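## Task

The foam block sits somewhere in the pantry cabinet. Put it on the cabinet's second level counting up from the floor of the cabinet, where the cabinet's own bottom is level one and the first shelf is level two. Then close the cabinet door. The robot must stay upright and level the whole time. The block and the door must stay in place without the robot holding them.

## Robot and tools

ROBOT. TidyBot++: a mobile base 0.54 m long, 0.50 m wide and 0.38 m tall on four driven casters. It carries a single 7-joint arm with a two-finger gripper. The shoulder sits 0.12 m ahead of the base centre and 0.68 m above the floor. Segments: upper arm 0.42 m, forearm 0.31 m, hand 0.31 m (wrist to hand point). Cameras: base_camera (pinhole, 644x364) and wrist_camera (fisheye, 644x476, looking along the hand). Each calibration's T_world_to_cam maps base-frame points into that camera's frame. The arm starts folded with the hand pointing down, reaching up to 0.08 m past the base front, elbow up to 1.15 m high. The objects can get nudged now and then by outside pushes.

FRAMES. Base frame: origin on the floor below the base centre, x forward, y left, z up. hand_pose is reported in it: the point between the finger pads. Its z axis runs out along the fingers, and the fingers close along its y axis. Odometry frame is the base frame at scene start. Heading is positive to the left, range -3.142 to 3.142. base_tilt is in degrees, positive when leaning forward or right, with a fixed bias of about 1 degree.

execute_actions. Arguments: actions (a list holding zero or one action) and optional cameras (a list drawn from base_camera, wrist_camera, all; omitted, null or ["all"] gives every camera; [] gives none). An empty list just reports state and images. An action may hold base, joints, speeds.
- base: exactly one key. These are relative offsets from where the base last reported itself, not poses. translate_m: metres, forward +, -2 to 2. strafe_m: metres, left +, -2 to 2. rotate_rad: radians, counter-clockwise from above +, -6.3 to 6.3.
- joints: one dict of absolute targets by name, in radians. joint_1_rad: any angle, spins the arm about vertical, positive is clockwise from above (opposite to rotate_rad). joint_2_rad (shoulder) -2.249 to 2.249. joint_3_rad any angle. joint_4_rad (elbow) -2.579 to 2.579. joint_5_rad any angle. joint_6_rad (wrist) -2.099 to 2.099. joint_7_rad any angle; with the hand down, positive turns it counter-clockwise from above, and at 1.57 the fingers open toward robot left/right. gripper_pos: 0 (open) to 1 (closed); finger gap is roughly 85*(1-gripper_pos) mm. Unbounded joints go the short way, so turn in steps under half a turn.
- speeds: caps for this action only: translate_m and strafe_m 0.05 to 0.5 m/s, rotate_rad 0.1 to 1.57 rad/s (the maximum is the default). A base move longer than 8.667 s at its cap is refused.
An unknown key or out-of-range number rejects the whole call. Anything you leave out may still be driving toward its previous target. No action runs past 15 s. If a result reports a stop, the remaining calls in that reply are skipped.

ARM GEOMETRY. With joint_1_rad=0, joint_3_rad=3.14, joint_5_rad=0 the arm moves in the vertical x-z plane. Tilt from vertical (forward +): upper arm = j2; forearm = j2-j4; hand = j2-j4-j6. The hand point's forward offset from the shoulder is the sum of length*sin(tilt), and its height above it is the sum of length*cos(tilt). A downward-pointing hand tops out near 0.94 m above the floor, and only close in.

wait: seconds, 0 to 10. It commands nothing and returns state and images.
zoom_image: camera (base_camera or wrist_camera) and region [x0, y0, x1, y1] in pixels of that camera's latest full image, at most 504x504.
finished_scene: scene (1 or 2). It is final and reports success, then gives the next task. Sending a reply without any tool call ends all scenes.

RESULT LINES. pictures names the images in order. base_status/joint_status: done (reached; for the base it only means the wheels turned, even with slip); off_target (stopped short, may still push); contact_stop/time_out (target dropped, holding in place; joint_status never shows these). A blocked base can read done well short of its goal. joint command not followed plus cause: means the self-collision check held back the arm targets (gripper still moves), and joints show not_followed and may retry later. on_its_own lists motion you did not command. motor_effort is a percentage of maximum, with the action's peak in brackets; readings are noisy and biased. ARM HIT means hard contact of the arm with the base or itself. MOTOR HOT starts at 60 °C. OVER-TEMPERATURE FAULT at 75 °C makes the arm sag, and joints read limit_stop_at_motor_heat; send the targets again. A torque fault (joints 1-4 limit 104.5 N m, warning 56.7; joints 5-7 limit 51.3, warning 29.4) freezes the arm and gripper for 10 s and skips the rest of the call, while the base continues.

PRACTICAL NOTES. Friction leaves joints slightly off even when status says done. To fix this, send each joint its last command plus (desired minus read). Images show the true hand position better than hand_pose. Loads make the arm sag; never resend a read angle while holding something. Odometry drifts over many moves. Nothing stops the arm hitting the base. Closed fingertips reach about 20 mm past the hand point, so stay clear of the floor. The robot holds its last command between replies.

AVOID. Do not let the arm snag something above about 0.8 m while driving, since the robot can tip. Do not shove hard sideways with a raised hand, or press the arm into edges; retract or back away if the robot leans. Avoid dropping, slamming or hard pushes. Release the item so it rests on its own, shut the door, and end the scene upright.

Each tool is called after ">>>" as name(argument=value, ...), one argument or row to a line, values as JSON.

## Session

>>> execute_actions(
  actions=[],
)

Scene clock: 0.00 s.
base_odometry: x=+0.000 y=+0.000 heading=+0.000 (m, m, rad; odometry frame)
base_tilt: forward=+0.7 right=+0.1 (deg)
base_status: not commanded
joint_positions: joint_1_rad=+0.051 joint_2_rad=-0.335 joint_3_rad=+3.125 joint_4_rad=-2.544 joint_5_rad=+0.019 joint_6_rad=-0.830 joint_7_rad=+1.604 gripper_pos=+0.000
joint_status: not commanded
motor_effort: joint_1_rad=-2 joint_2_rad=-2 joint_3_rad=+1 joint_4_rad=+14 joint_5_rad=+1 joint_6_rad=+2 joint_7_rad=+1 (%)
hand_pose: x=+0.2647 y=-0.0086 z=+0.5822 quat_wxyz=(+0.012, +0.999, +0.006, +0.051) (m; base frame)
pictures: base_camera, wrist_camera
Images, in order (width x height): base_camera 644x364, wrist_camera 644x476.

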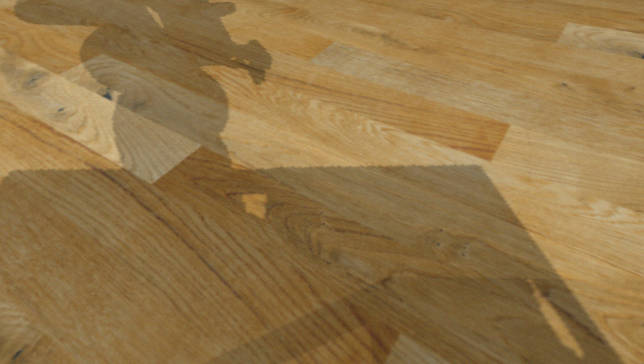

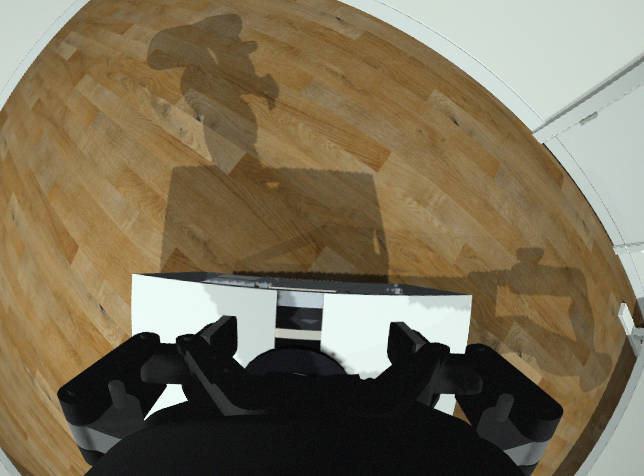

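>>> execute_actions(
  actions=[
    {"joints":{"joint_1_rad":1.0,"joint_2_rad":-0.335,"joint_4_rad":-2.2,"joint_6_rad":0.1,"joint_7_rad":1.57}},
  ],
  cameras=["wrist_camera"],
)

Scene clock: 4.27 s.
base_odometry: x=+0.000 y=+0.000 heading=+0.000 (m, m, rad; odometry frame)
base_tilt: forward=+0.7 right=+0.1 (deg)
base_status: not commanded
joint_positions: joint_1_rad=+0.981 joint_2_rad=-0.335 joint_3_rad=+3.125 joint_4_rad=-2.221 joint_5_rad=+0.019 joint_6_rad=+0.062 joint_7_rad=+1.600 gripper_pos=+0.000
joint_status: all done
motor_effort: joint_1_rad=-1(0) joint_2_rad=-9(8) joint_3_rad=+1(1) joint_4_rad=+22(23) joint_5_rad=+0(1) joint_6_rad=+9(8) joint_7_rad=+1(1) (%)
hand_pose: x=+0.3844 y=-0.3780 z=+0.9037 quat_wxyz=(+0.299, +0.710, -0.348, +0.534) (m; base frame)
pictures: wrist_camera
camera_calibration (this result's frames):
wrist_camera: T_world_to_cam=[[-0.791991, -0.607075, 0.0648781, 0.0244567], [-0.196296, 0.152574, -0.968602, 1.06531], [0.578115, -0.779859, -0.240004, -0.163845], [0, 0, 0, 1]] pos_world=[0.323208, -0.275469, 0.990954]
Images, in order (width x height): wrist_camera 644x476.

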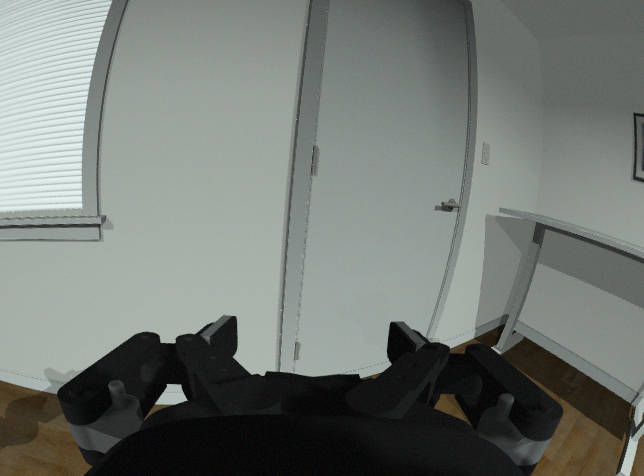

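Just a room door. Look behind.

>>> execute_actions(
  actions=[
    {"joints":{"joint_1_rad":3.0}},
  ],
  cameras=["wrist_camera"],
)

>>> execute_actions(
  actions=[
    {"joints":{"joint_1_rad":-1.3}},
  ],
  cameras=["wrist_camera"],
)

Scene clock: 10.90 s.
base_odometry: x=+0.000 y=+0.000 heading=+0.000 (m, m, rad; odometry frame)
base_tilt: forward=+0.7 right=+0.1 (deg)
base_status: not commanded
joint_positions: joint_1_rad=+2.981 joint_2_rad=-0.335 joint_3_rad=+3.125 joint_4_rad=-2.221 joint_5_rad=+0.019 joint_6_rad=+0.062 joint_7_rad=+1.600 gripper_pos=+0.000
joint_status: all done
motor_effort: joint_1_rad=-1(2) joint_2_rad=-9(9) joint_3_rad=+1(2) joint_4_rad=+22(23) joint_5_rad=+1(1) joint_6_rad=+9(9) joint_7_rad=+1(1) (%)
hand_pose: x=-0.3352 y=-0.0840 z=+0.9037 quat_wxyz=(+0.611, +0.091, -0.785, +0.037) (m; base frame)
pictures: wrist_camera
camera_calibration (this result's frames):
wrist_camera: T_world_to_cam=[[-0.222424, 0.972789, 0.0648781, -0.0433218], [0.220424, 0.114998, -0.968602, 1.01572], [-0.949706, -0.20114, -0.240004, 0.0179653], [0, 0, 0, 1]] pos_world=[-0.216464, -0.0710494, 0.990954]
Images, in order (width x height): wrist_camera 644x476.

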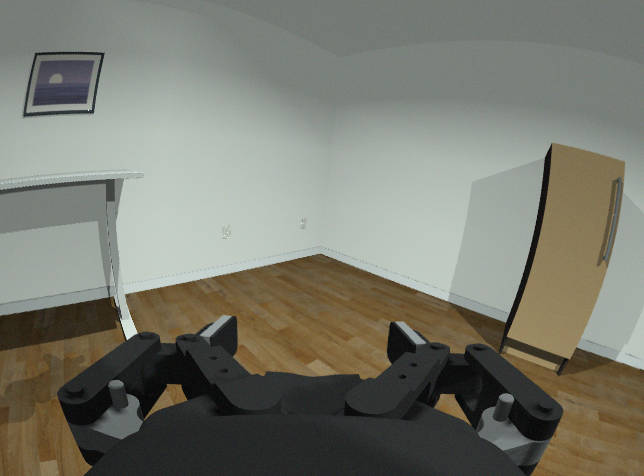

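Scene clock: 14.00 s.
base_odometry: x=+0.000 y=+0.000 heading=+0.000 (m, m, rad; odometry frame)
base_tilt: forward=+0.7 right=+0.1 (deg)
base_status: not commanded
joint_positions: joint_1_rad=+4.964 joint_2_rad=-0.335 joint_3_rad=+3.125 joint_4_rad=-2.221 joint_5_rad=+0.019 joint_6_rad=+0.062 joint_7_rad=+1.600 gripper_pos=+0.000
joint_status: all done
motor_effort: joint_1_rad=-1(0) joint_2_rad=-9(9) joint_3_rad=+1(2) joint_4_rad=+22(23) joint_5_rad=+0(0) joint_6_rad=+9(9) joint_7_rad=+1(1) (%)
hand_pose: x=+0.2240 y=+0.4498 z=+0.9037 quat_wxyz=(+0.366, -0.608, -0.506, -0.491) (m; base frame)
pictures: wrist_camera
camera_calibration (this result's frames):
wrist_camera: T_world_to_cam=[[0.980396, -0.186047, 0.0648781, -0.186458], [0.0170287, -0.248035, -0.968601, 1.03993], [0.196298, 0.950718, -0.240004, -0.118409], [0, 0, 0, 1]] pos_world=[0.188337, 0.335822, 0.990954]
Images, in order (width x height): wrist_camera 644x476.

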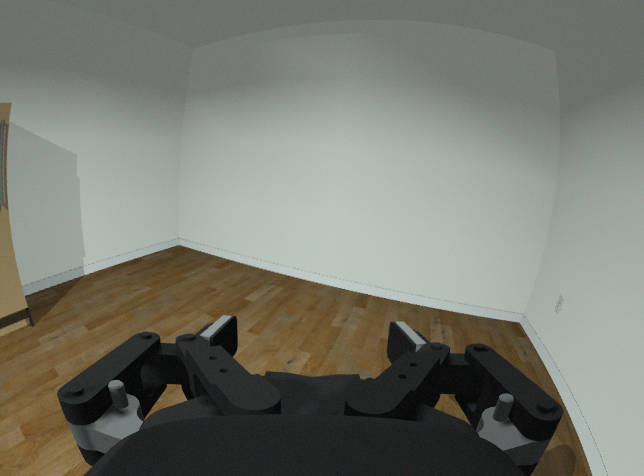

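>>> execute_actions(
  actions=[
    {"base":{"rotate_rad":2.72},"joints":{"joint_1_rad":0.0,"joint_6_rad":-0.1}},
  ],
  cameras=[],
)

>>> execute_actions(
  actions=[
    {"base":{"strafe_m":-0.5}},
  ],
  cameras=[],
)

>>> execute_actions(
  actions=[
    {"base":{"translate_m":0.7}},
  ],
)

Scene clock: 21.07 s.
base_odometry: x=+0.000 y=+0.000 heading=+2.720 (m, m, rad; odometry frame)
base_tilt: forward=+0.7 right=+0.1 (deg)
base_status: done
joint_positions: joint_1_rad=+6.263 joint_2_rad=-0.335 joint_3_rad=+3.125 joint_4_rad=-2.220 joint_5_rad=+0.019 joint_6_rad=-0.058 joint_7_rad=+1.600 gripper_pos=+0.000
joint_status: all done
motor_effort: joint_1_rad=-1(0) joint_2_rad=-9(10) joint_3_rad=+1(2) joint_4_rad=+22(23) joint_5_rad=+1(0) joint_6_rad=+9(9) joint_7_rad=+1(1) (%)
hand_pose: x=+0.5690 y=+0.0186 z=+0.8682 quat_wxyz=(-0.006, -0.825, -0.036, -0.564) (m; base frame)
pictures: none
No camera images: the call's "cameras" was empty. Leave "cameras" out to get every camera's image.

Scene clock: 23.43 s.
base_odometry: x=+0.204 y=+0.456 heading=+2.720 (m, m, rad; odometry frame)
base_tilt: forward=+0.7 right=+0.1 (deg)
base_status: done
joint_positions: joint_1_rad=+6.267 joint_2_rad=-0.335 joint_3_rad=+3.125 joint_4_rad=-2.220 joint_5_rad=+0.019 joint_6_rad=-0.059 joint_7_rad=+1.600 gripper_pos=+0.000
joint_status: not commanded
motor_effort: joint_1_rad=-1(2) joint_2_rad=-9(10) joint_3_rad=+1(3) joint_4_rad=+22(22) joint_5_rad=+1(1) joint_6_rad=+9(9) joint_7_rad=+1(1) (%)
hand_pose: x=+0.5690 y=+0.0166 z=+0.8681 quat_wxyz=(-0.007, -0.825, -0.035, -0.563) (m; base frame)
pictures: none
No camera images: the call's "cameras" was empty. Leave "cameras" out to get every camera's image.

Scene clock: 26.20 s.
base_odometry: x=-0.435 y=+0.743 heading=+2.720 (m, m, rad; odometry frame)
base_tilt: forward=+0.8 right=+0.1 (deg)
base_status: done
joint_positions: joint_1_rad=+6.267 joint_2_rad=-0.335 joint_3_rad=+3.125 joint_4_rad=-2.218 joint_5_rad=+0.019 joint_6_rad=-0.061 joint_7_rad=+1.600 gripper_pos=+0.000
joint_status: not commanded
motor_effort: joint_1_rad=-1(0) joint_2_rad=-9(12) joint_3_rad=+1(2) joint_4_rad=+22(23) joint_5_rad=+1(0) joint_6_rad=+9(9) joint_7_rad=+1(1) (%)
hand_pose: x=+0.5691 y=+0.0166 z=+0.8685 quat_wxyz=(-0.007, -0.826, -0.035, -0.563) (m; base frame)
pictures: base_camera, wrist_camera
camera_calibration (this result's frames):
wrist_camera: T_world_to_cam=[[0.0850759, -0.994605, 0.0593484, -0.0753104], [-0.350258, -0.0856165, -0.932732, 1.06775], [0.932782, 0.0585658, -0.355652, -0.0866405], [0, 0, 0, 1]] pos_world=[0.461211, 0.021587, 0.969579]
Images, in order (width x height): base_camera 644x364, wrist_camera 644x476.

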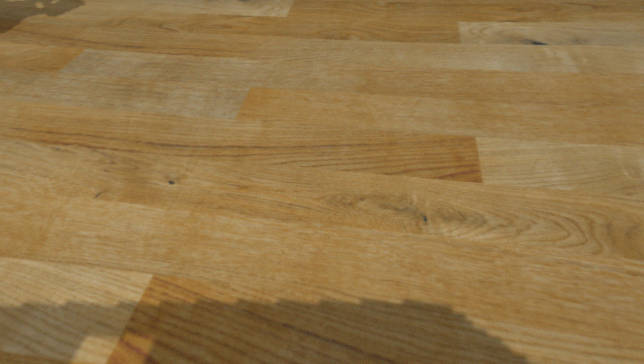

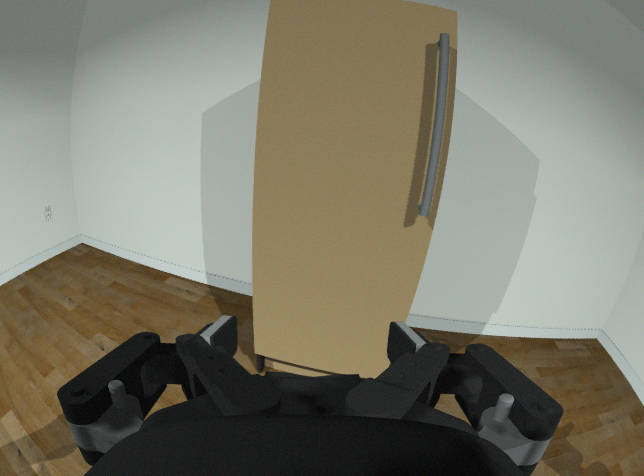

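>>> execute_actions(
  actions=[
    {"base":{"rotate_rad":-0.14},"joints":{"joint_1_rad":0.02,"joint_4_rad":-2.52,"joint_6_rad":0.63,"joint_7_rad":1.54}},
  ],
  cameras=[],
)

>>> execute_actions(
  actions=[
    {"base":{"translate_m":0.4}},
  ],
  cameras=["wrist_camera"],
)

Scene clock: 32.67 s.
base_odometry: x=-0.435 y=+0.743 heading=+2.580 (m, m, rad; odometry frame)
base_tilt: forward=+0.7 right=+0.1 (deg)
base_status: done
joint_positions: joint_1_rad=+6.282 joint_2_rad=-0.335 joint_3_rad=+3.125 joint_4_rad=-2.499 joint_5_rad=+0.019 joint_6_rad=+0.594 joint_7_rad=+1.570 gripper_pos=+0.000
joint_status: all done
motor_effort: joint_1_rad=-1(0) joint_2_rad=-7(10) joint_3_rad=+1(3) joint_4_rad=+21(22) joint_5_rad=+1(0) joint_6_rad=+9(9) joint_7_rad=+1(1) (%)
hand_pose: x=+0.5523 y=+0.0134 z=+0.9033 quat_wxyz=(+0.003, -0.707, -0.017, -0.707) (m; base frame)
pictures: none
No camera images: the call's "cameras" was empty. Leave "cameras" out to get every camera's image.

Scene clock: 34.83 s.
base_odometry: x=-0.773 y=+0.957 heading=+2.579 (m, m, rad; odometry frame)
base_tilt: forward=+0.7 right=+0.1 (deg)
base_status: done
joint_positions: joint_1_rad=+6.282 joint_2_rad=-0.335 joint_3_rad=+3.125 joint_4_rad=-2.501 joint_5_rad=+0.019 joint_6_rad=+0.594 joint_7_rad=+1.570 gripper_pos=+0.000
joint_status: not commanded
motor_effort: joint_1_rad=-1(0) joint_2_rad=-7(11) joint_3_rad=+1(1) joint_4_rad=+20(21) joint_5_rad=+0(1) joint_6_rad=+10(10) joint_7_rad=+1(1) (%)
hand_pose: x=+0.5520 y=+0.0131 z=+0.9020 quat_wxyz=(+0.002, -0.708, -0.017, -0.706) (m; base frame)
pictures: wrist_camera
camera_calibration (this result's frames):
wrist_camera: T_world_to_cam=[[0.058064, -0.997449, 0.0415153, -0.0482782], [0.0117191, -0.0409015, -0.999094, 0.952128], [0.998244, 0.058498, 0.00931427, -0.423899], [0, 0, 0, 1]] pos_world=[0.4148, 0.0155856, 0.957219]
Images, in order (width x height): wrist_camera 644x476.

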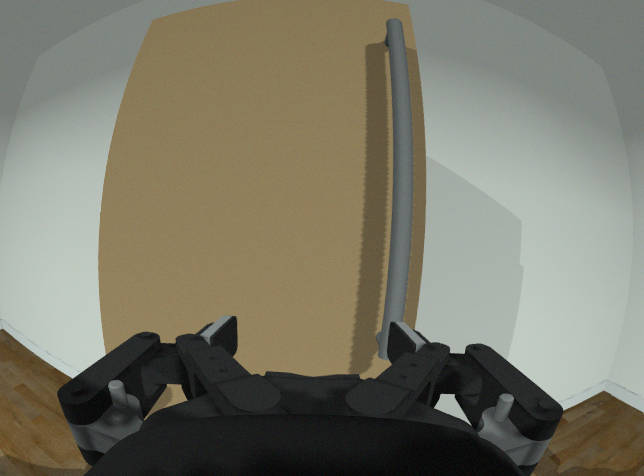

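>>> execute_actions(
  actions=[
    {"base":{"strafe_m":-0.088}},
  ],
  cameras=[],
)

>>> execute_actions(
  actions=[
    {"base":{"translate_m":0.1,"rotate_rad":0}},
  ],
)

>>> execute_actions(
  actions=[
    {"base":{"translate_m":0.09},"speeds":{"translate_m":0.1}},
  ],
  cameras=["wrist_camera"],
)

Scene clock: 40.13 s.
base_odometry: x=-0.726 y=+1.032 heading=+2.579 (m, m, rad; odometry frame)
base_tilt: forward=+0.7 right=+0.1 (deg)
base_status: done
joint_positions: joint_1_rad=+6.285 joint_2_rad=-0.335 joint_3_rad=+3.125 joint_4_rad=-2.502 joint_5_rad=+0.019 joint_6_rad=+0.594 joint_7_rad=+1.570 gripper_pos=+0.000
joint_status: not commanded
motor_effort: joint_1_rad=-1(1) joint_2_rad=-7(8) joint_3_rad=+1(2) joint_4_rad=+20(20) joint_5_rad=+0(0) joint_6_rad=+9(9) joint_7_rad=+1(1) (%)
hand_pose: x=+0.5520 y=+0.0118 z=+0.9018 quat_wxyz=(+0.001, -0.708, -0.016, -0.706) (m; base frame)
pictures: none
No camera images: the call's "cameras" was empty. Leave "cameras" out to get every camera's image.

action 0: "base" must hold exactly one of rotate_rad, strafe_m, translate_m; got {"translate_m": 0.1, "rotate_rad": 0}

Scene clock: 41.60 s.
base_odometry: x=-0.802 y=+1.080 heading=+2.579 (m, m, rad; odometry frame)
base_tilt: forward=+0.7 right=+0.1 (deg)
base_status: done
joint_positions: joint_1_rad=+6.285 joint_2_rad=-0.335 joint_3_rad=+3.125 joint_4_rad=-2.502 joint_5_rad=+0.019 joint_6_rad=+0.594 joint_7_rad=+1.570 gripper_pos=+0.000
joint_status: not commanded
motor_effort: joint_1_rad=-1(2) joint_2_rad=-7(10) joint_3_rad=+1(1) joint_4_rad=+21(21) joint_5_rad=+0(0) joint_6_rad=+10(10) joint_7_rad=+1(1) (%)
hand_pose: x=+0.5517 y=+0.0118 z=+0.9016 quat_wxyz=(+0.001, -0.708, -0.016, -0.706) (m; base frame)
pictures: wrist_camera
camera_calibration (this result's frames):
wrist_camera: T_world_to_cam=[[0.0551175, -0.997618, 0.0414781, -0.0478808], [0.0111787, -0.0409221, -0.9991, 0.952012], [0.998417, 0.0555316, 0.00889655, -0.423283], [0, 0, 0, 1]] pos_world=[0.41461, 0.0146972, 0.956907]
Images, in order (width x height): wrist_camera 644x476.

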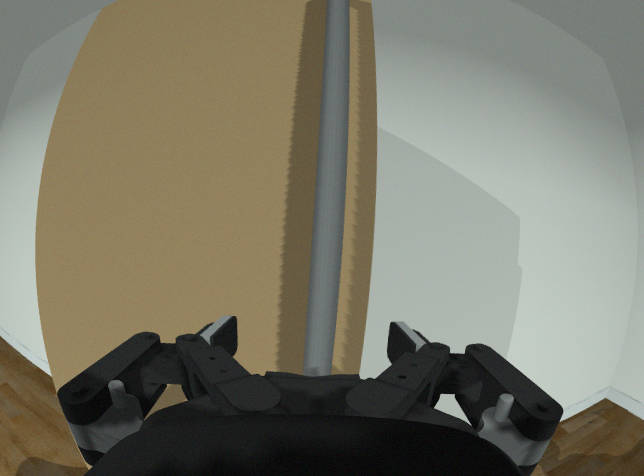

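>>> execute_actions(
  actions=[
    {"base":{"translate_m":0.045},"speeds":{"translate_m":0.08}},
  ],
  cameras=[],
)

>>> execute_actions(
  actions=[
    {"joints":{"gripper_pos":1}},
  ],
  cameras=[],
)

>>> execute_actions(
  actions=[
    {"base":{"translate_m":-0.12},"speeds":{"translate_m":0.06}},
  ],
)

Scene clock: 44.13 s.
base_odometry: x=-0.841 y=+1.104 heading=+2.579 (m, m, rad; odometry frame)
base_tilt: forward=+0.7 right=+0.1 (deg)
base_status: done
joint_positions: joint_1_rad=+6.285 joint_2_rad=-0.335 joint_3_rad=+3.125 joint_4_rad=-2.503 joint_5_rad=+0.019 joint_6_rad=+0.594 joint_7_rad=+1.570 gripper_pos=+0.000
joint_status: not commanded
motor_effort: joint_1_rad=-1(1) joint_2_rad=-7(9) joint_3_rad=+1(1) joint_4_rad=+21(21) joint_5_rad=+0(0) joint_6_rad=+9(10) joint_7_rad=+1(1) (%)
hand_pose: x=+0.5517 y=+0.0118 z=+0.9015 quat_wxyz=(+0.001, -0.708, -0.016, -0.706) (m; base frame)
pictures: none
No camera images: the call's "cameras" was empty. Leave "cameras" out to get every camera's image.

Scene clock: 45.23 s.
base_odometry: x=-0.841 y=+1.104 heading=+2.579 (m, m, rad; odometry frame)
base_tilt: forward=+0.7 right=+0.1 (deg)
base_status: not commanded
joint_positions: joint_1_rad=+6.285 joint_2_rad=-0.335 joint_3_rad=+3.125 joint_4_rad=-2.503 joint_5_rad=+0.019 joint_6_rad=+0.594 joint_7_rad=+1.570 gripper_pos=+0.999
joint_status: all done
motor_effort: joint_1_rad=-1(1) joint_2_rad=-7(7) joint_3_rad=+1(1) joint_4_rad=+20(21) joint_5_rad=+0(0) joint_6_rad=+9(9) joint_7_rad=+1(1) (%)
hand_pose: x=+0.5517 y=+0.0118 z=+0.9015 quat_wxyz=(+0.001, -0.708, -0.016, -0.706) (m; base frame)
pictures: none
No camera images: the call's "cameras" was empty. Leave "cameras" out to get every camera's image.

Scene clock: 47.73 s.
base_odometry: x=-0.739 y=+1.040 heading=+2.579 (m, m, rad; odometry frame)
base_tilt: forward=+0.7 right=+0.1 (deg)
base_status: done
joint_positions: joint_1_rad=+6.285 joint_2_rad=-0.335 joint_3_rad=+3.125 joint_4_rad=-2.503 joint_5_rad=+0.019 joint_6_rad=+0.594 joint_7_rad=+1.570 gripper_pos=+0.999
joint_status: not commanded
motor_effort: joint_1_rad=-1(1) joint_2_rad=-7(10) joint_3_rad=+1(1) joint_4_rad=+20(21) joint_5_rad=+0(0) joint_6_rad=+9(10) joint_7_rad=+1(1) (%)
hand_pose: x=+0.5517 y=+0.0118 z=+0.9013 quat_wxyz=(+0.001, -0.708, -0.016, -0.706) (m; base frame)
pictures: base_camera, wrist_camera
camera_calibration (this result's frames):
wrist_camera: T_world_to_cam=[[0.0551293, -0.997618, 0.0414571, -0.047857], [0.010668, -0.0409294, -0.999105, 0.952008], [0.998422, 0.0555223, 0.00838618, -0.422732], [0, 0, 0, 1]] pos_world=[0.414547, 0.0146932, 0.956685]
Images, in order (width x height): base_camera 644x364, wrist_camera 644x476.

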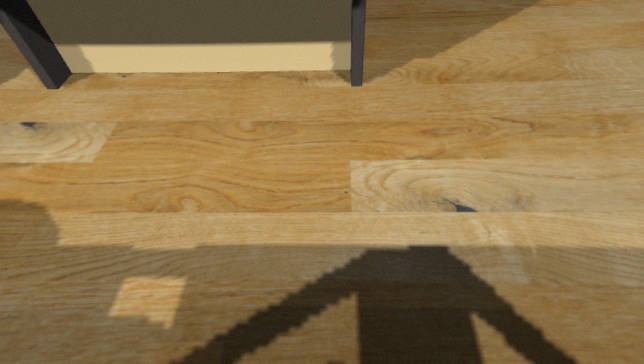

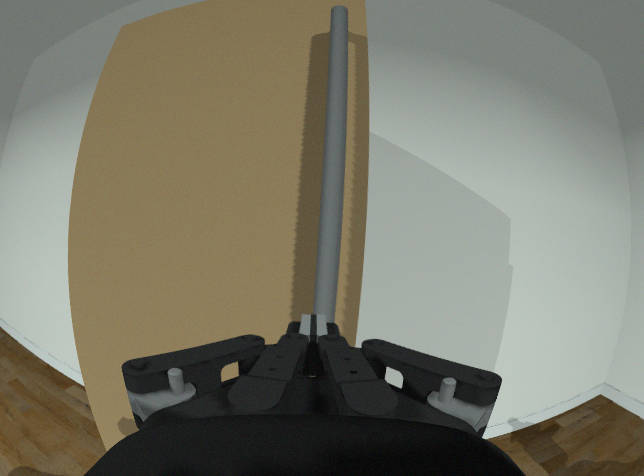

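>>> execute_actions(
  actions=[
    {"base":{"translate_m":0.16},"joints":{"gripper_pos":0},"speeds":{"translate_m":0.1}},
  ],
  cameras=["wrist_camera"],
)

Scene clock: 51.27 s.
base_odometry: x=-0.874 y=+1.126 heading=+2.579 (m, m, rad; odometry frame)
base_tilt: forward=+0.7 right=+0.1 (deg)
base_status: done
joint_positions: joint_1_rad=+6.285 joint_2_rad=-0.335 joint_3_rad=+3.125 joint_4_rad=-2.503 joint_5_rad=+0.019 joint_6_rad=+0.594 joint_7_rad=+1.570 gripper_pos=+0.000
joint_status: all done
motor_effort: joint_1_rad=-1(1) joint_2_rad=-7(10) joint_3_rad=+1(2) joint_4_rad=+20(21) joint_5_rad=+0(0) joint_6_rad=+9(9) joint_7_rad=+1(1) (%)
hand_pose: x=+0.5516 y=+0.0118 z=+0.9011 quat_wxyz=(+0.001, -0.708, -0.016, -0.706) (m; base frame)
pictures: wrist_camera
camera_calibration (this result's frames):
wrist_camera: T_world_to_cam=[[0.0551016, -0.997621, 0.0414374, -0.0478297], [0.0101898, -0.0409364, -0.99911, 0.952002], [0.998429, 0.0554747, 0.00790988, -0.422215], [0, 0, 0, 1]] pos_world=[0.414487, 0.0146779, 0.956476]
Images, in order (width x height): wrist_camera 644x476.

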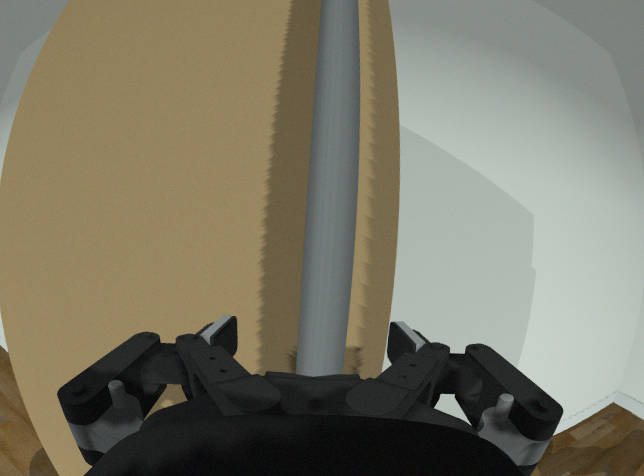

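>>> execute_actions(
  actions=[
    {"base":{"translate_m":0.02},"speeds":{"translate_m":0.06}},
  ],
  cameras=[],
)

>>> execute_actions(
  actions=[
    {"joints":{"gripper_pos":1}},
  ],
  cameras=[],
)

>>> execute_actions(
  actions=[
    {"base":{"translate_m":-0.12},"speeds":{"translate_m":0.06}},
  ],
)

Scene clock: 53.67 s.
base_odometry: x=-0.891 y=+1.136 heading=+2.579 (m, m, rad; odometry frame)
base_tilt: forward=+0.8 right=+0.1 (deg)
base_status: done
joint_positions: joint_1_rad=+6.285 joint_2_rad=-0.335 joint_3_rad=+3.125 joint_4_rad=-2.503 joint_5_rad=+0.019 joint_6_rad=+0.594 joint_7_rad=+1.570 gripper_pos=+0.000
joint_status: not commanded
motor_effort: joint_1_rad=-1(1) joint_2_rad=-7(10) joint_3_rad=+1(1) joint_4_rad=+20(21) joint_5_rad=+0(0) joint_6_rad=+9(10) joint_7_rad=+1(1) (%)
hand_pose: x=+0.5516 y=+0.0118 z=+0.9010 quat_wxyz=(+0.001, -0.708, -0.016, -0.706) (m; base frame)
pictures: none
No camera images: the call's "cameras" was empty. Leave "cameras" out to get every camera's image.

Scene clock: 68.67 s.
base_odometry: x=-0.891 y=+1.136 heading=+2.579 (m, m, rad; odometry frame)
base_tilt: forward=+0.7 right=+0.1 (deg)
base_status: not commanded
joint_positions: joint_1_rad=+6.300 joint_2_rad=-0.346 joint_3_rad=+3.120 joint_4_rad=-2.516 joint_5_rad=+0.019 joint_6_rad=+0.596 joint_7_rad=+1.564 gripper_pos=+0.751
joint_status: gripper_pos off_target (ended at +0.751, target +1.000)
motor_effort: joint_1_rad=-5(7) joint_2_rad=-3(8) joint_3_rad=-3(7) joint_4_rad=+22(25) joint_5_rad=+4(5) joint_6_rad=+8(9) joint_7_rad=+2(2) (%)
hand_pose: x=+0.5469 y=+0.0079 z=+0.8992 quat_wxyz=(-0.001, -0.708, -0.011, -0.706) (m; base frame)
pictures: none
No camera images: the call's "cameras" was empty. Leave "cameras" out to get every camera's image.

Scene clock: 71.17 s.
base_odometry: x=-0.790 y=+1.073 heading=+2.579 (m, m, rad; odometry frame)
base_tilt: forward=+0.7 right=+0.1 (deg)
base_status: done
joint_positions: joint_1_rad=+6.286 joint_2_rad=-0.331 joint_3_rad=+3.102 joint_4_rad=-2.505 joint_5_rad=+0.019 joint_6_rad=+0.598 joint_7_rad=+1.556 gripper_pos=+0.751
joint_status: not commanded
motor_effort: joint_1_rad=+4(7) joint_2_rad=-11(12) joint_3_rad=+5(9) joint_4_rad=+16(22) joint_5_rad=+0(5) joint_6_rad=+9(11) joint_7_rad=+3(3) (%)
hand_pose: x=+0.5515 y=+0.0225 z=+0.8994 quat_wxyz=(+0.011, -0.709, -0.021, -0.705) (m; base frame)
pictures: base_camera, wrist_camera
camera_calibration (this result's frames):
wrist_camera: T_world_to_cam=[[0.0761432, -0.996494, 0.0346553, -0.0425796], [0.00865058, -0.0340947, -0.999381, 0.951669], [0.997059, 0.0763958, 0.00602418, -0.420773], [0, 0, 0, 1]] pos_world=[0.414546, 0.0221618, 0.95509]
Images, in order (width x height): base_camera 644x364, wrist_camera 644x476.

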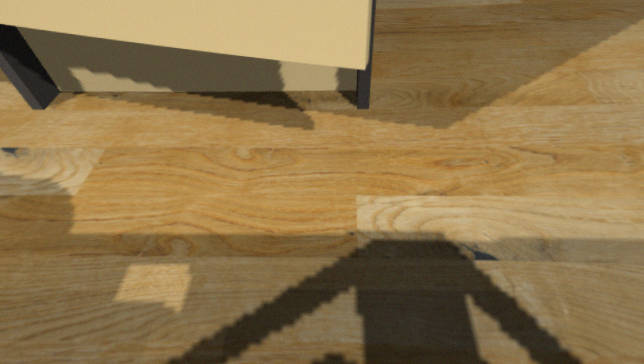

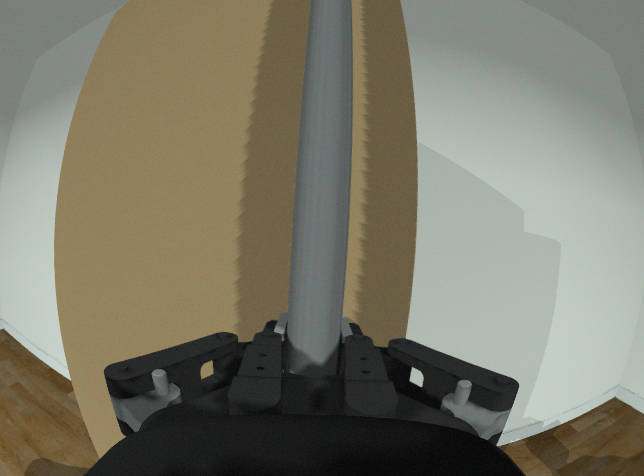

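>>> execute_actions(
  actions=[
    {"base":{"translate_m":-0.12},"speeds":{"translate_m":0.08}},
  ],
  cameras=[],
)

>>> execute_actions(
  actions=[
    {"base":{"strafe_m":0.08},"speeds":{"strafe_m":0.08}},
  ],
  cameras=[],
)

>>> execute_actions(
  actions=[
    {"base":{"translate_m":-0.09},"speeds":{"translate_m":0.08}},
  ],
  cameras=[],
)

>>> execute_actions(
  actions=[
    {"base":{"strafe_m":0.09},"speeds":{"strafe_m":0.08}},
  ],
)

Scene clock: 75.47 s.
base_odometry: x=-0.688 y=+1.009 heading=+2.579 (m, m, rad; odometry frame)
base_tilt: forward=+0.8 right=+0.1 (deg)
base_status: done
joint_positions: joint_1_rad=+6.226 joint_2_rad=-0.298 joint_3_rad=+3.046 joint_4_rad=-2.480 joint_5_rad=+0.032 joint_6_rad=+0.602 joint_7_rad=+1.544 gripper_pos=+0.751
joint_status: not commanded
motor_effort: joint_1_rad=+13(17) joint_2_rad=-19(20) joint_3_rad=+15(19) joint_4_rad=+9(17) joint_5_rad=-5(8) joint_6_rad=+8(9) joint_7_rad=+5(5) (%)
hand_pose: x=+0.5566 y=+0.0788 z=+0.8993 quat_wxyz=(+0.049, -0.708, -0.069, -0.701) (m; base frame)
pictures: none
No camera images: the call's "cameras" was empty. Leave "cameras" out to get every camera's image.

Scene clock: 77.00 s.
base_odometry: x=-0.731 y=+0.941 heading=+2.579 (m, m, rad; odometry frame)
base_tilt: forward=+0.7 right=+0.1 (deg)
base_status: done
joint_positions: joint_1_rad=+6.309 joint_2_rad=-0.331 joint_3_rad=+3.138 joint_4_rad=-2.508 joint_5_rad=+0.032 joint_6_rad=+0.602 joint_7_rad=+1.544 gripper_pos=+0.751
joint_status: not commanded
motor_effort: joint_1_rad=-3(12) joint_2_rad=-3(19) joint_3_rad=-2(15) joint_4_rad=+21(23) joint_5_rad=+1(5) joint_6_rad=+8(10) joint_7_rad=+2(5) (%)
hand_pose: x=+0.5520 y=-0.0025 z=+0.8991 quat_wxyz=(-0.002, -0.709, +0.001, -0.705) (m; base frame)
pictures: none
No camera images: the call's "cameras" was empty. Leave "cameras" out to get every camera's image.

Scene clock: 78.77 s.
base_odometry: x=-0.655 y=+0.893 heading=+2.580 (m, m, rad; odometry frame)
base_tilt: forward=+0.8 right=+0.0 (deg)
base_status: done
joint_positions: joint_1_rad=+6.241 joint_2_rad=-0.290 joint_3_rad=+3.062 joint_4_rad=-2.476 joint_5_rad=+0.032 joint_6_rad=+0.603 joint_7_rad=+1.544 gripper_pos=+0.751
joint_status: not commanded
motor_effort: joint_1_rad=+10(14) joint_2_rad=-19(22) joint_3_rad=+12(16) joint_4_rad=+8(20) joint_5_rad=-5(6) joint_6_rad=+8(9) joint_7_rad=+4(4) (%)
hand_pose: x=+0.5614 y=+0.0650 z=+0.8991 quat_wxyz=(+0.040, -0.709, -0.057, -0.701) (m; base frame)
pictures: none
No camera images: the call's "cameras" was empty. Leave "cameras" out to get every camera's image.

Scene clock: 80.43 s.
base_odometry: x=-0.703 y=+0.817 heading=+2.580 (m, m, rad; odometry frame)
base_tilt: forward=+0.7 right=+0.1 (deg)
base_status: done
joint_positions: joint_1_rad=+6.314 joint_2_rad=-0.354 joint_3_rad=+3.140 joint_4_rad=-2.527 joint_5_rad=+0.032 joint_6_rad=+0.604 joint_7_rad=+1.544 gripper_pos=+0.751
joint_status: not commanded
motor_effort: joint_1_rad=-3(10) joint_2_rad=-1(19) joint_3_rad=-1(12) joint_4_rad=+22(26) joint_5_rad=+0(4) joint_6_rad=+8(10) joint_7_rad=+1(4) (%)
hand_pose: x=+0.5434 y=-0.0054 z=+0.8990 quat_wxyz=(-0.004, -0.706, +0.004, -0.708) (m; base frame)
pictures: base_camera, wrist_camera
camera_calibration (this result's frames):
wrist_camera: T_world_to_cam=[[0.0193495, -0.999589, 0.0211633, -0.0267455], [0.0144576, -0.0208853, -0.999677, 0.947594], [0.999708, 0.0196492, 0.0140475, -0.419512], [0, 0, 0, 1]] pos_world=[0.406207, 0.00129938, 0.953748]
Images, in order (width x height): base_camera 644x364, wrist_camera 644x476.

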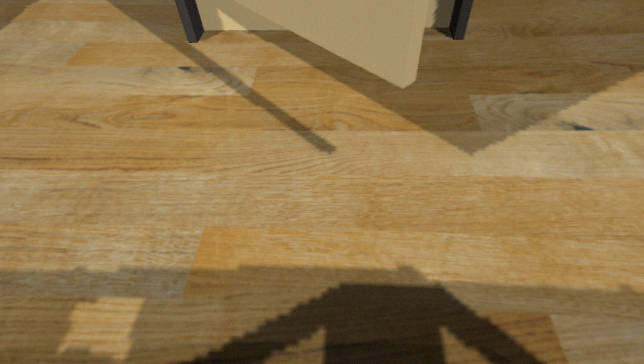

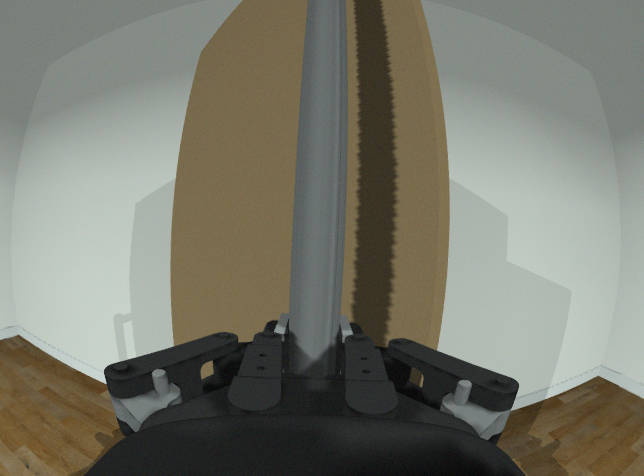

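>>> execute_actions(
  actions=[
    {"joints":{"gripper_pos":0,"joint_1_rad":0.02}},
  ],
  cameras=[],
)

>>> execute_actions(
  actions=[
    {"base":{"translate_m":-0.14}},
  ],
  cameras=[],
)

>>> execute_actions(
  actions=[
    {"base":{"strafe_m":-0.22},"joints":{"gripper_pos":1}},
  ],
  cameras=[],
)

>>> execute_actions(
  actions=[
    {"base":{"translate_m":0.27},"speeds":{"translate_m":0.2}},
  ],
)

Scene clock: 83.43 s.
base_odometry: x=-0.703 y=+0.817 heading=+2.580 (m, m, rad; odometry frame)
base_tilt: forward=+0.7 right=+0.1 (deg)
base_status: not commanded
joint_positions: joint_1_rad=+6.309 joint_2_rad=-0.345 joint_3_rad=+3.128 joint_4_rad=-2.527 joint_5_rad=+0.032 joint_6_rad=+0.604 joint_7_rad=+1.544 gripper_pos=+0.000
joint_status: all done
motor_effort: joint_1_rad=+0(2) joint_2_rad=-7(8) joint_3_rad=+1(3) joint_4_rad=+20(23) joint_5_rad=+0(2) joint_6_rad=+9(9) joint_7_rad=+1(1) (%)
hand_pose: x=+0.5453 y=+0.0023 z=+0.8952 quat_wxyz=(+0.000, -0.710, -0.003, -0.705) (m; base frame)
pictures: none
No camera images: the call's "cameras" was empty. Leave "cameras" out to get every camera's image.

Scene clock: 84.87 s.
base_odometry: x=-0.585 y=+0.742 heading=+2.580 (m, m, rad; odometry frame)
base_tilt: forward=+0.7 right=+0.1 (deg)
base_status: done
joint_positions: joint_1_rad=+6.309 joint_2_rad=-0.344 joint_3_rad=+3.128 joint_4_rad=-2.527 joint_5_rad=+0.032 joint_6_rad=+0.604 joint_7_rad=+1.544 gripper_pos=+0.000
joint_status: not commanded
motor_effort: joint_1_rad=-1(1) joint_2_rad=-7(10) joint_3_rad=+1(1) joint_4_rad=+20(22) joint_5_rad=+0(0) joint_6_rad=+9(10) joint_7_rad=+1(1) (%)
hand_pose: x=+0.5455 y=+0.0023 z=+0.8949 quat_wxyz=(+0.000, -0.710, -0.003, -0.704) (m; base frame)
pictures: none
No camera images: the call's "cameras" was empty. Leave "cameras" out to get every camera's image.

Scene clock: 86.57 s.
base_odometry: x=-0.467 y=+0.928 heading=+2.579 (m, m, rad; odometry frame)
base_tilt: forward=+0.8 right=+0.1 (deg)
base_status: done
joint_positions: joint_1_rad=+6.309 joint_2_rad=-0.344 joint_3_rad=+3.128 joint_4_rad=-2.527 joint_5_rad=+0.032 joint_6_rad=+0.604 joint_7_rad=+1.544 gripper_pos=+0.999
joint_status: all done
motor_effort: joint_1_rad=-1(2) joint_2_rad=-7(7) joint_3_rad=+1(2) joint_4_rad=+20(20) joint_5_rad=+0(1) joint_6_rad=+10(10) joint_7_rad=+1(1) (%)
hand_pose: x=+0.5455 y=+0.0023 z=+0.8949 quat_wxyz=(+0.000, -0.710, -0.003, -0.704) (m; base frame)
pictures: none
No camera images: the call's "cameras" was empty. Leave "cameras" out to get every camera's image.

Scene clock: 88.70 s.
base_odometry: x=-0.696 y=+1.073 heading=+2.579 (m, m, rad; odometry frame)
base_tilt: forward=+0.7 right=+0.1 (deg)
base_status: done
joint_positions: joint_1_rad=+6.309 joint_2_rad=-0.344 joint_3_rad=+3.128 joint_4_rad=-2.527 joint_5_rad=+0.032 joint_6_rad=+0.604 joint_7_rad=+1.544 gripper_pos=+0.999
joint_status: not commanded
motor_effort: joint_1_rad=+0(1) joint_2_rad=-7(9) joint_3_rad=+1(1) joint_4_rad=+20(21) joint_5_rad=+0(0) joint_6_rad=+9(10) joint_7_rad=+1(1) (%)
hand_pose: x=+0.5456 y=+0.0023 z=+0.8948 quat_wxyz=(+0.000, -0.710, -0.003, -0.704) (m; base frame)
pictures: base_camera, wrist_camera
camera_calibration (this result's frames):
wrist_camera: T_world_to_cam=[[0.0356415, -0.999059, 0.0247113, -0.0311019], [0.00497674, -0.0245493, -0.999686, 0.948712], [0.999352, 0.0357533, 0.00409708, -0.412684], [0, 0, 0, 1]] pos_world=[0.408804, 0.00697247, 0.950873]
Images, in order (width x height): base_camera 644x364, wrist_camera 644x476.

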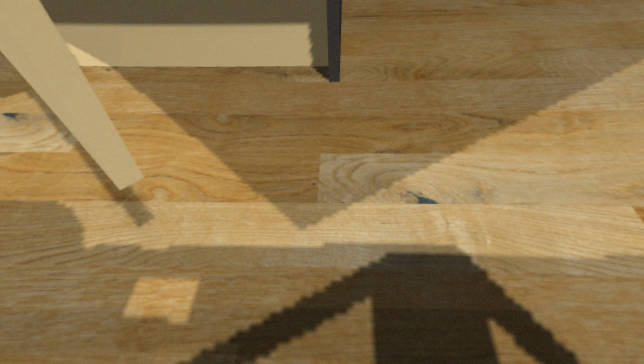

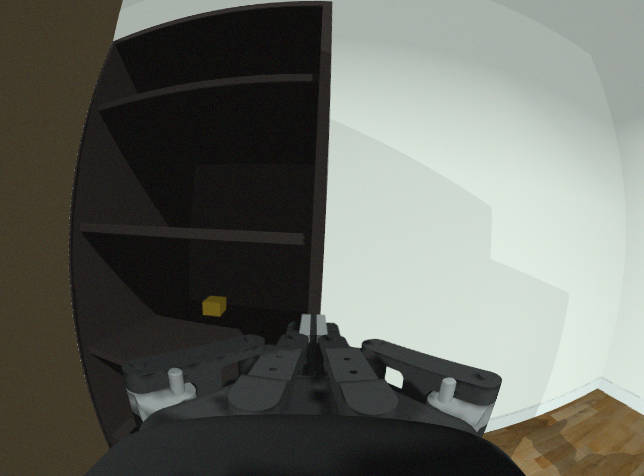

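>>> execute_actions(
  actions=[
    {"base":{"strafe_m":0.42},"speeds":{"strafe_m":0.15}},
  ],
  cameras=[],
)

>>> execute_actions(
  actions=[
    {"joints":{"joint_1_rad":-0.45}},
  ],
)

Scene clock: 95.47 s.
base_odometry: x=-0.919 y=+0.718 heading=+2.579 (m, m, rad; odometry frame)
base_tilt: forward=+0.7 right=+0.2 (deg)
base_status: done
joint_positions: joint_1_rad=+6.494 joint_2_rad=-0.389 joint_3_rad=+3.324 joint_4_rad=-2.561 joint_5_rad=-0.089 joint_6_rad=+0.609 joint_7_rad=+1.543 gripper_pos=+0.999
joint_status: not commanded
motor_effort: joint_1_rad=-32(42) joint_2_rad=+0(13) joint_3_rad=-33(44) joint_4_rad=+25(35) joint_5_rad=+17(22) joint_6_rad=+8(15) joint_7_rad=+0(5) (%)
hand_pose: x=+0.4927 y=-0.1802 z=+0.8922 quat_wxyz=(-0.092, -0.677, +0.209, -0.700) (m; base frame)
pictures: none
No camera images: the call's "cameras" was empty. Leave "cameras" out to get every camera's image.

Scene clock: 97.13 s.
base_odometry: x=-0.902 y=+0.735 heading=+2.495 (m, m, rad; odometry frame)
base_tilt: forward=+0.7 right=+0.2 (deg)
base_status: not commanded
joint_positions: joint_1_rad=+6.013 joint_2_rad=-0.384 joint_3_rad=+3.305 joint_4_rad=-2.559 joint_5_rad=-0.089 joint_6_rad=+0.612 joint_7_rad=+1.543 gripper_pos=+0.999
joint_status: joint_1_rad off_target (ended at +6.013, target +5.833)
motor_effort: joint_1_rad=-31(39) joint_2_rad=+2(6) joint_3_rad=-32(42) joint_4_rad=+30(35) joint_5_rad=+17(22) joint_6_rad=+9(11) joint_7_rad=+0(1) (%)
hand_pose: x=+0.5341 y=+0.0218 z=+0.8927 quat_wxyz=(+0.081, -0.707, +0.034, -0.702) (m; base frame)
pictures: base_camera, wrist_camera
camera_calibration (this result's frames):
wrist_camera: T_world_to_cam=[[0.0965953, -0.985403, -0.140177, 0.103153], [0.0015446, 0.140984, -0.990011, 0.936733], [0.995323, 0.0954139, 0.0151405, -0.410968], [0, 0, 0, 1]] pos_world=[0.397635, 0.00879432, 0.948057]
Images, in order (width x height): base_camera 644x364, wrist_camera 644x476.

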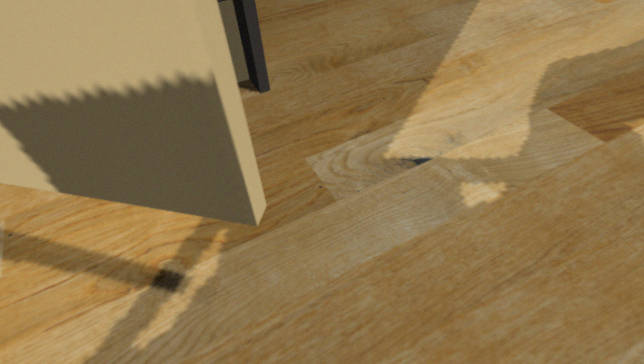

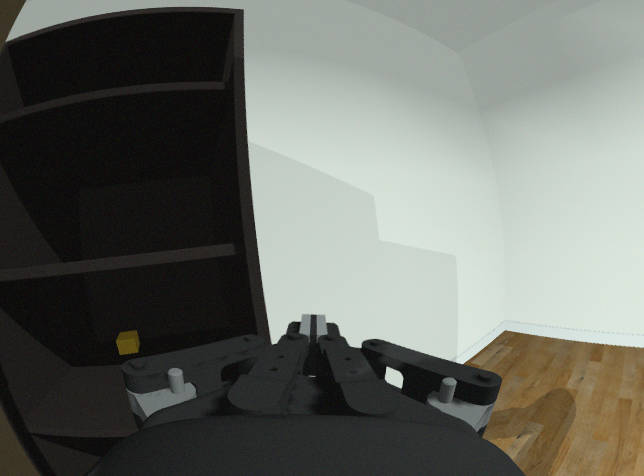

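>>> execute_actions(
  actions=[
    {"joints":{"joint_1_rad":0.25,"joint_3_rad":3.14,"joint_5_rad":0.0}},
  ],
  cameras=[],
)

>>> execute_actions(
  actions=[
    {"base":{"translate_m":-0.45}},
  ],
)

Scene clock: 101.80 s.
base_odometry: x=-0.903 y=+0.734 heading=+2.496 (m, m, rad; odometry frame)
base_tilt: forward=+0.7 right=+0.1 (deg)
base_status: not commanded
joint_positions: joint_1_rad=+6.513 joint_2_rad=-0.359 joint_3_rad=+3.135 joint_4_rad=-2.539 joint_5_rad=-0.028 joint_6_rad=+0.612 joint_7_rad=+1.543 gripper_pos=+0.999
joint_status: all done
motor_effort: joint_1_rad=-1(31) joint_2_rad=-6(7) joint_3_rad=+1(31) joint_4_rad=+21(30) joint_5_rad=+0(17) joint_6_rad=+9(10) joint_7_rad=+1(4) (%)
hand_pose: x=+0.5291 y=-0.0965 z=+0.8969 quat_wxyz=(-0.068, -0.699, +0.102, -0.705) (m; base frame)
pictures: none
No camera images: the call's "cameras" was empty. Leave "cameras" out to get every camera's image.

Scene clock: 104.07 s.
base_odometry: x=-0.544 y=+0.463 heading=+2.496 (m, m, rad; odometry frame)
base_tilt: forward=+0.7 right=+0.1 (deg)
base_status: done
joint_positions: joint_1_rad=+6.513 joint_2_rad=-0.353 joint_3_rad=+3.135 joint_4_rad=-2.538 joint_5_rad=-0.028 joint_6_rad=+0.612 joint_7_rad=+1.543 gripper_pos=+0.999
joint_status: not commanded
motor_effort: joint_1_rad=-1(1) joint_2_rad=-7(9) joint_3_rad=+1(1) joint_4_rad=+20(21) joint_5_rad=+1(0) joint_6_rad=+9(10) joint_7_rad=+1(1) (%)
hand_pose: x=+0.5306 y=-0.0969 z=+0.8948 quat_wxyz=(-0.067, -0.701, +0.102, -0.703) (m; base frame)
pictures: base_camera, wrist_camera
camera_calibration (this result's frames):
wrist_camera: T_world_to_cam=[[-0.207868, -0.977762, -0.027799, 0.0485153], [0.0170692, 0.0247896, -0.999547, 0.944619], [0.978008, -0.208248, 0.0115367, -0.413129], [0, 0, 0, 1]] pos_world=[0.398004, -0.0620135, 0.950306]
Images, in order (width x height): base_camera 644x364, wrist_camera 644x476.

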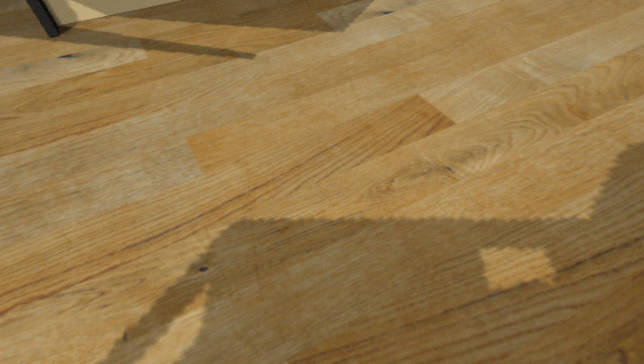

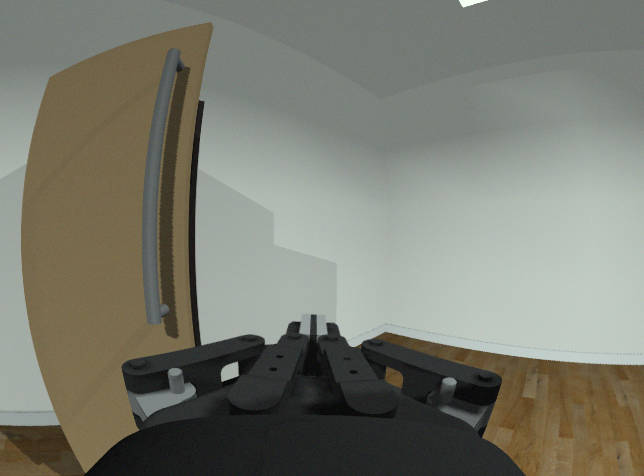

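>>> execute_actions(
  actions=[
    {"base":{"rotate_rad":0.35},"joints":{"joint_1_rad":0.02,"joint_5_rad":0.02,"joint_6_rad":0.3}},
  ],
)

Scene clock: 109.13 s.
base_odometry: x=-0.544 y=+0.463 heading=+2.845 (m, m, rad; odometry frame)
base_tilt: forward=+0.7 right=+0.1 (deg)
base_status: done
joint_positions: joint_1_rad=+6.318 joint_2_rad=-0.353 joint_3_rad=+3.135 joint_4_rad=-2.536 joint_5_rad=-0.018 joint_6_rad=+0.337 joint_7_rad=+1.543 gripper_pos=+0.999
joint_status: all done
motor_effort: joint_1_rad=-1(0) joint_2_rad=-6(7) joint_3_rad=+1(2) joint_4_rad=+20(21) joint_5_rad=+1(0) joint_6_rad=+9(10) joint_7_rad=+1(1) (%)
hand_pose: x=+0.5303 y=-0.0117 z=+0.8114 quat_wxyz=(+0.002, -0.797, +0.030, -0.603) (m; base frame)
pictures: base_camera, wrist_camera
camera_calibration (this result's frames):
wrist_camera: T_world_to_cam=[[-0.0106456, -0.999574, -0.0271646, 0.0241273], [-0.258565, 0.0289939, -0.965559, 0.977741], [0.965935, -0.00325511, -0.258763, -0.166061], [0, 0, 0, 1]] pos_world=[0.41347, -0.00477211, 0.901751]
Images, in order (width x height): base_camera 644x364, wrist_camera 644x476.

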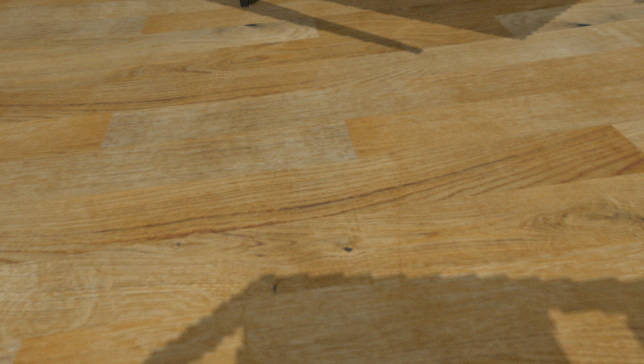

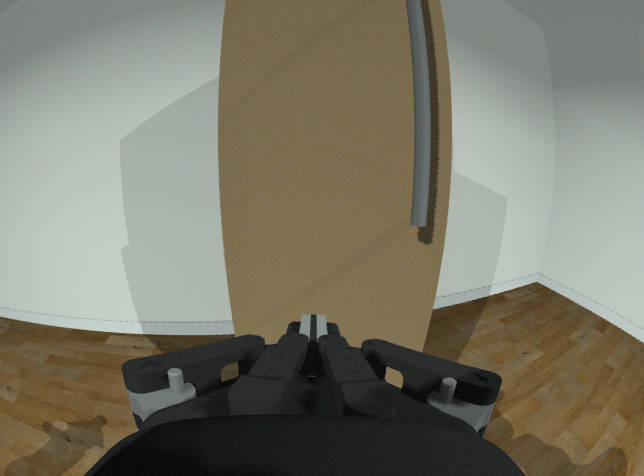

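>>> execute_actions(
  actions=[
    {"base":{"rotate_rad":0.12},"joints":{"joint_6_rad":0.62}},
  ],
  cameras=[],
)

>>> execute_actions(
  actions=[
    {"base":{"strafe_m":-0.42}},
  ],
  cameras=[],
)

>>> execute_actions(
  actions=[
    {"base":{"translate_m":0.36},"speeds":{"translate_m":0.25}},
  ],
)

Scene clock: 113.97 s.
base_odometry: x=-0.544 y=+0.463 heading=+2.965 (m, m, rad; odometry frame)
base_tilt: forward=+0.7 right=+0.1 (deg)
base_status: done
joint_positions: joint_1_rad=+6.316 joint_2_rad=-0.352 joint_3_rad=+3.135 joint_4_rad=-2.525 joint_5_rad=-0.017 joint_6_rad=+0.600 joint_7_rad=+1.543 gripper_pos=+0.999
joint_status: all done
motor_effort: joint_1_rad=-1(1) joint_2_rad=-7(8) joint_3_rad=+1(2) joint_4_rad=+20(23) joint_5_rad=+0(0) joint_6_rad=+9(10) joint_7_rad=+1(1) (%)
hand_pose: x=+0.5441 y=-0.0123 z=+0.8977 quat_wxyz=(+0.001, -0.708, +0.027, -0.706) (m; base frame)
pictures: none
No camera images: the call's "cameras" was empty. Leave "cameras" out to get every camera's image.

Scene clock: 116.17 s.
base_odometry: x=-0.471 y=+0.876 heading=+2.966 (m, m, rad; odometry frame)
base_tilt: forward=+0.7 right=+0.1 (deg)
base_status: done
joint_positions: joint_1_rad=+6.315 joint_2_rad=-0.352 joint_3_rad=+3.136 joint_4_rad=-2.525 joint_5_rad=-0.016 joint_6_rad=+0.600 joint_7_rad=+1.543 gripper_pos=+0.999
joint_status: not commanded
motor_effort: joint_1_rad=+0(0) joint_2_rad=-6(7) joint_3_rad=+1(3) joint_4_rad=+20(21) joint_5_rad=+0(0) joint_6_rad=+9(9) joint_7_rad=+1(1) (%)
hand_pose: x=+0.5441 y=-0.0125 z=+0.8977 quat_wxyz=(+0.001, -0.708, +0.027, -0.706) (m; base frame)
pictures: none
No camera images: the call's "cameras" was empty. Leave "cameras" out to get every camera's image.

Scene clock: 118.47 s.
base_odometry: x=-0.825 y=+0.940 heading=+2.966 (m, m, rad; odometry frame)
base_tilt: forward=+0.8 right=+0.1 (deg)
base_status: done
joint_positions: joint_1_rad=+6.315 joint_2_rad=-0.349 joint_3_rad=+3.136 joint_4_rad=-2.525 joint_5_rad=-0.016 joint_6_rad=+0.600 joint_7_rad=+1.543 gripper_pos=+0.999
joint_status: not commanded
motor_effort: joint_1_rad=-1(0) joint_2_rad=-7(9) joint_3_rad=+1(1) joint_4_rad=+21(21) joint_5_rad=-1(0) joint_6_rad=+9(10) joint_7_rad=+1(1) (%)
hand_pose: x=+0.5446 y=-0.0126 z=+0.8967 quat_wxyz=(+0.001, -0.708, +0.027, -0.705) (m; base frame)
pictures: base_camera, wrist_camera
camera_calibration (this result's frames):
wrist_camera: T_world_to_cam=[[-0.00553262, -0.999816, -0.0183547, 0.0150682], [0.00846223, 0.0183075, -0.999797, 0.949059], [0.999949, -0.00568682, 0.00835939, -0.415863], [0, 0, 0, 1]] pos_world=[0.407894, -0.00467444, 0.952619]
Images, in order (width x height): base_camera 644x364, wrist_camera 644x476.

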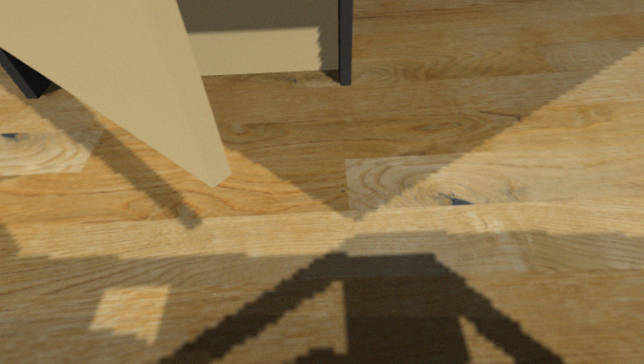

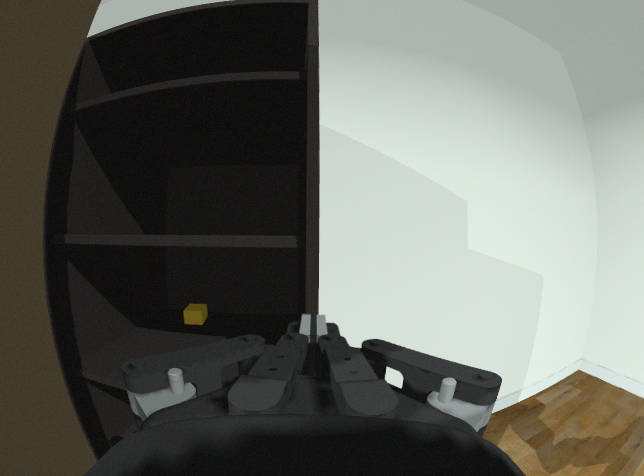

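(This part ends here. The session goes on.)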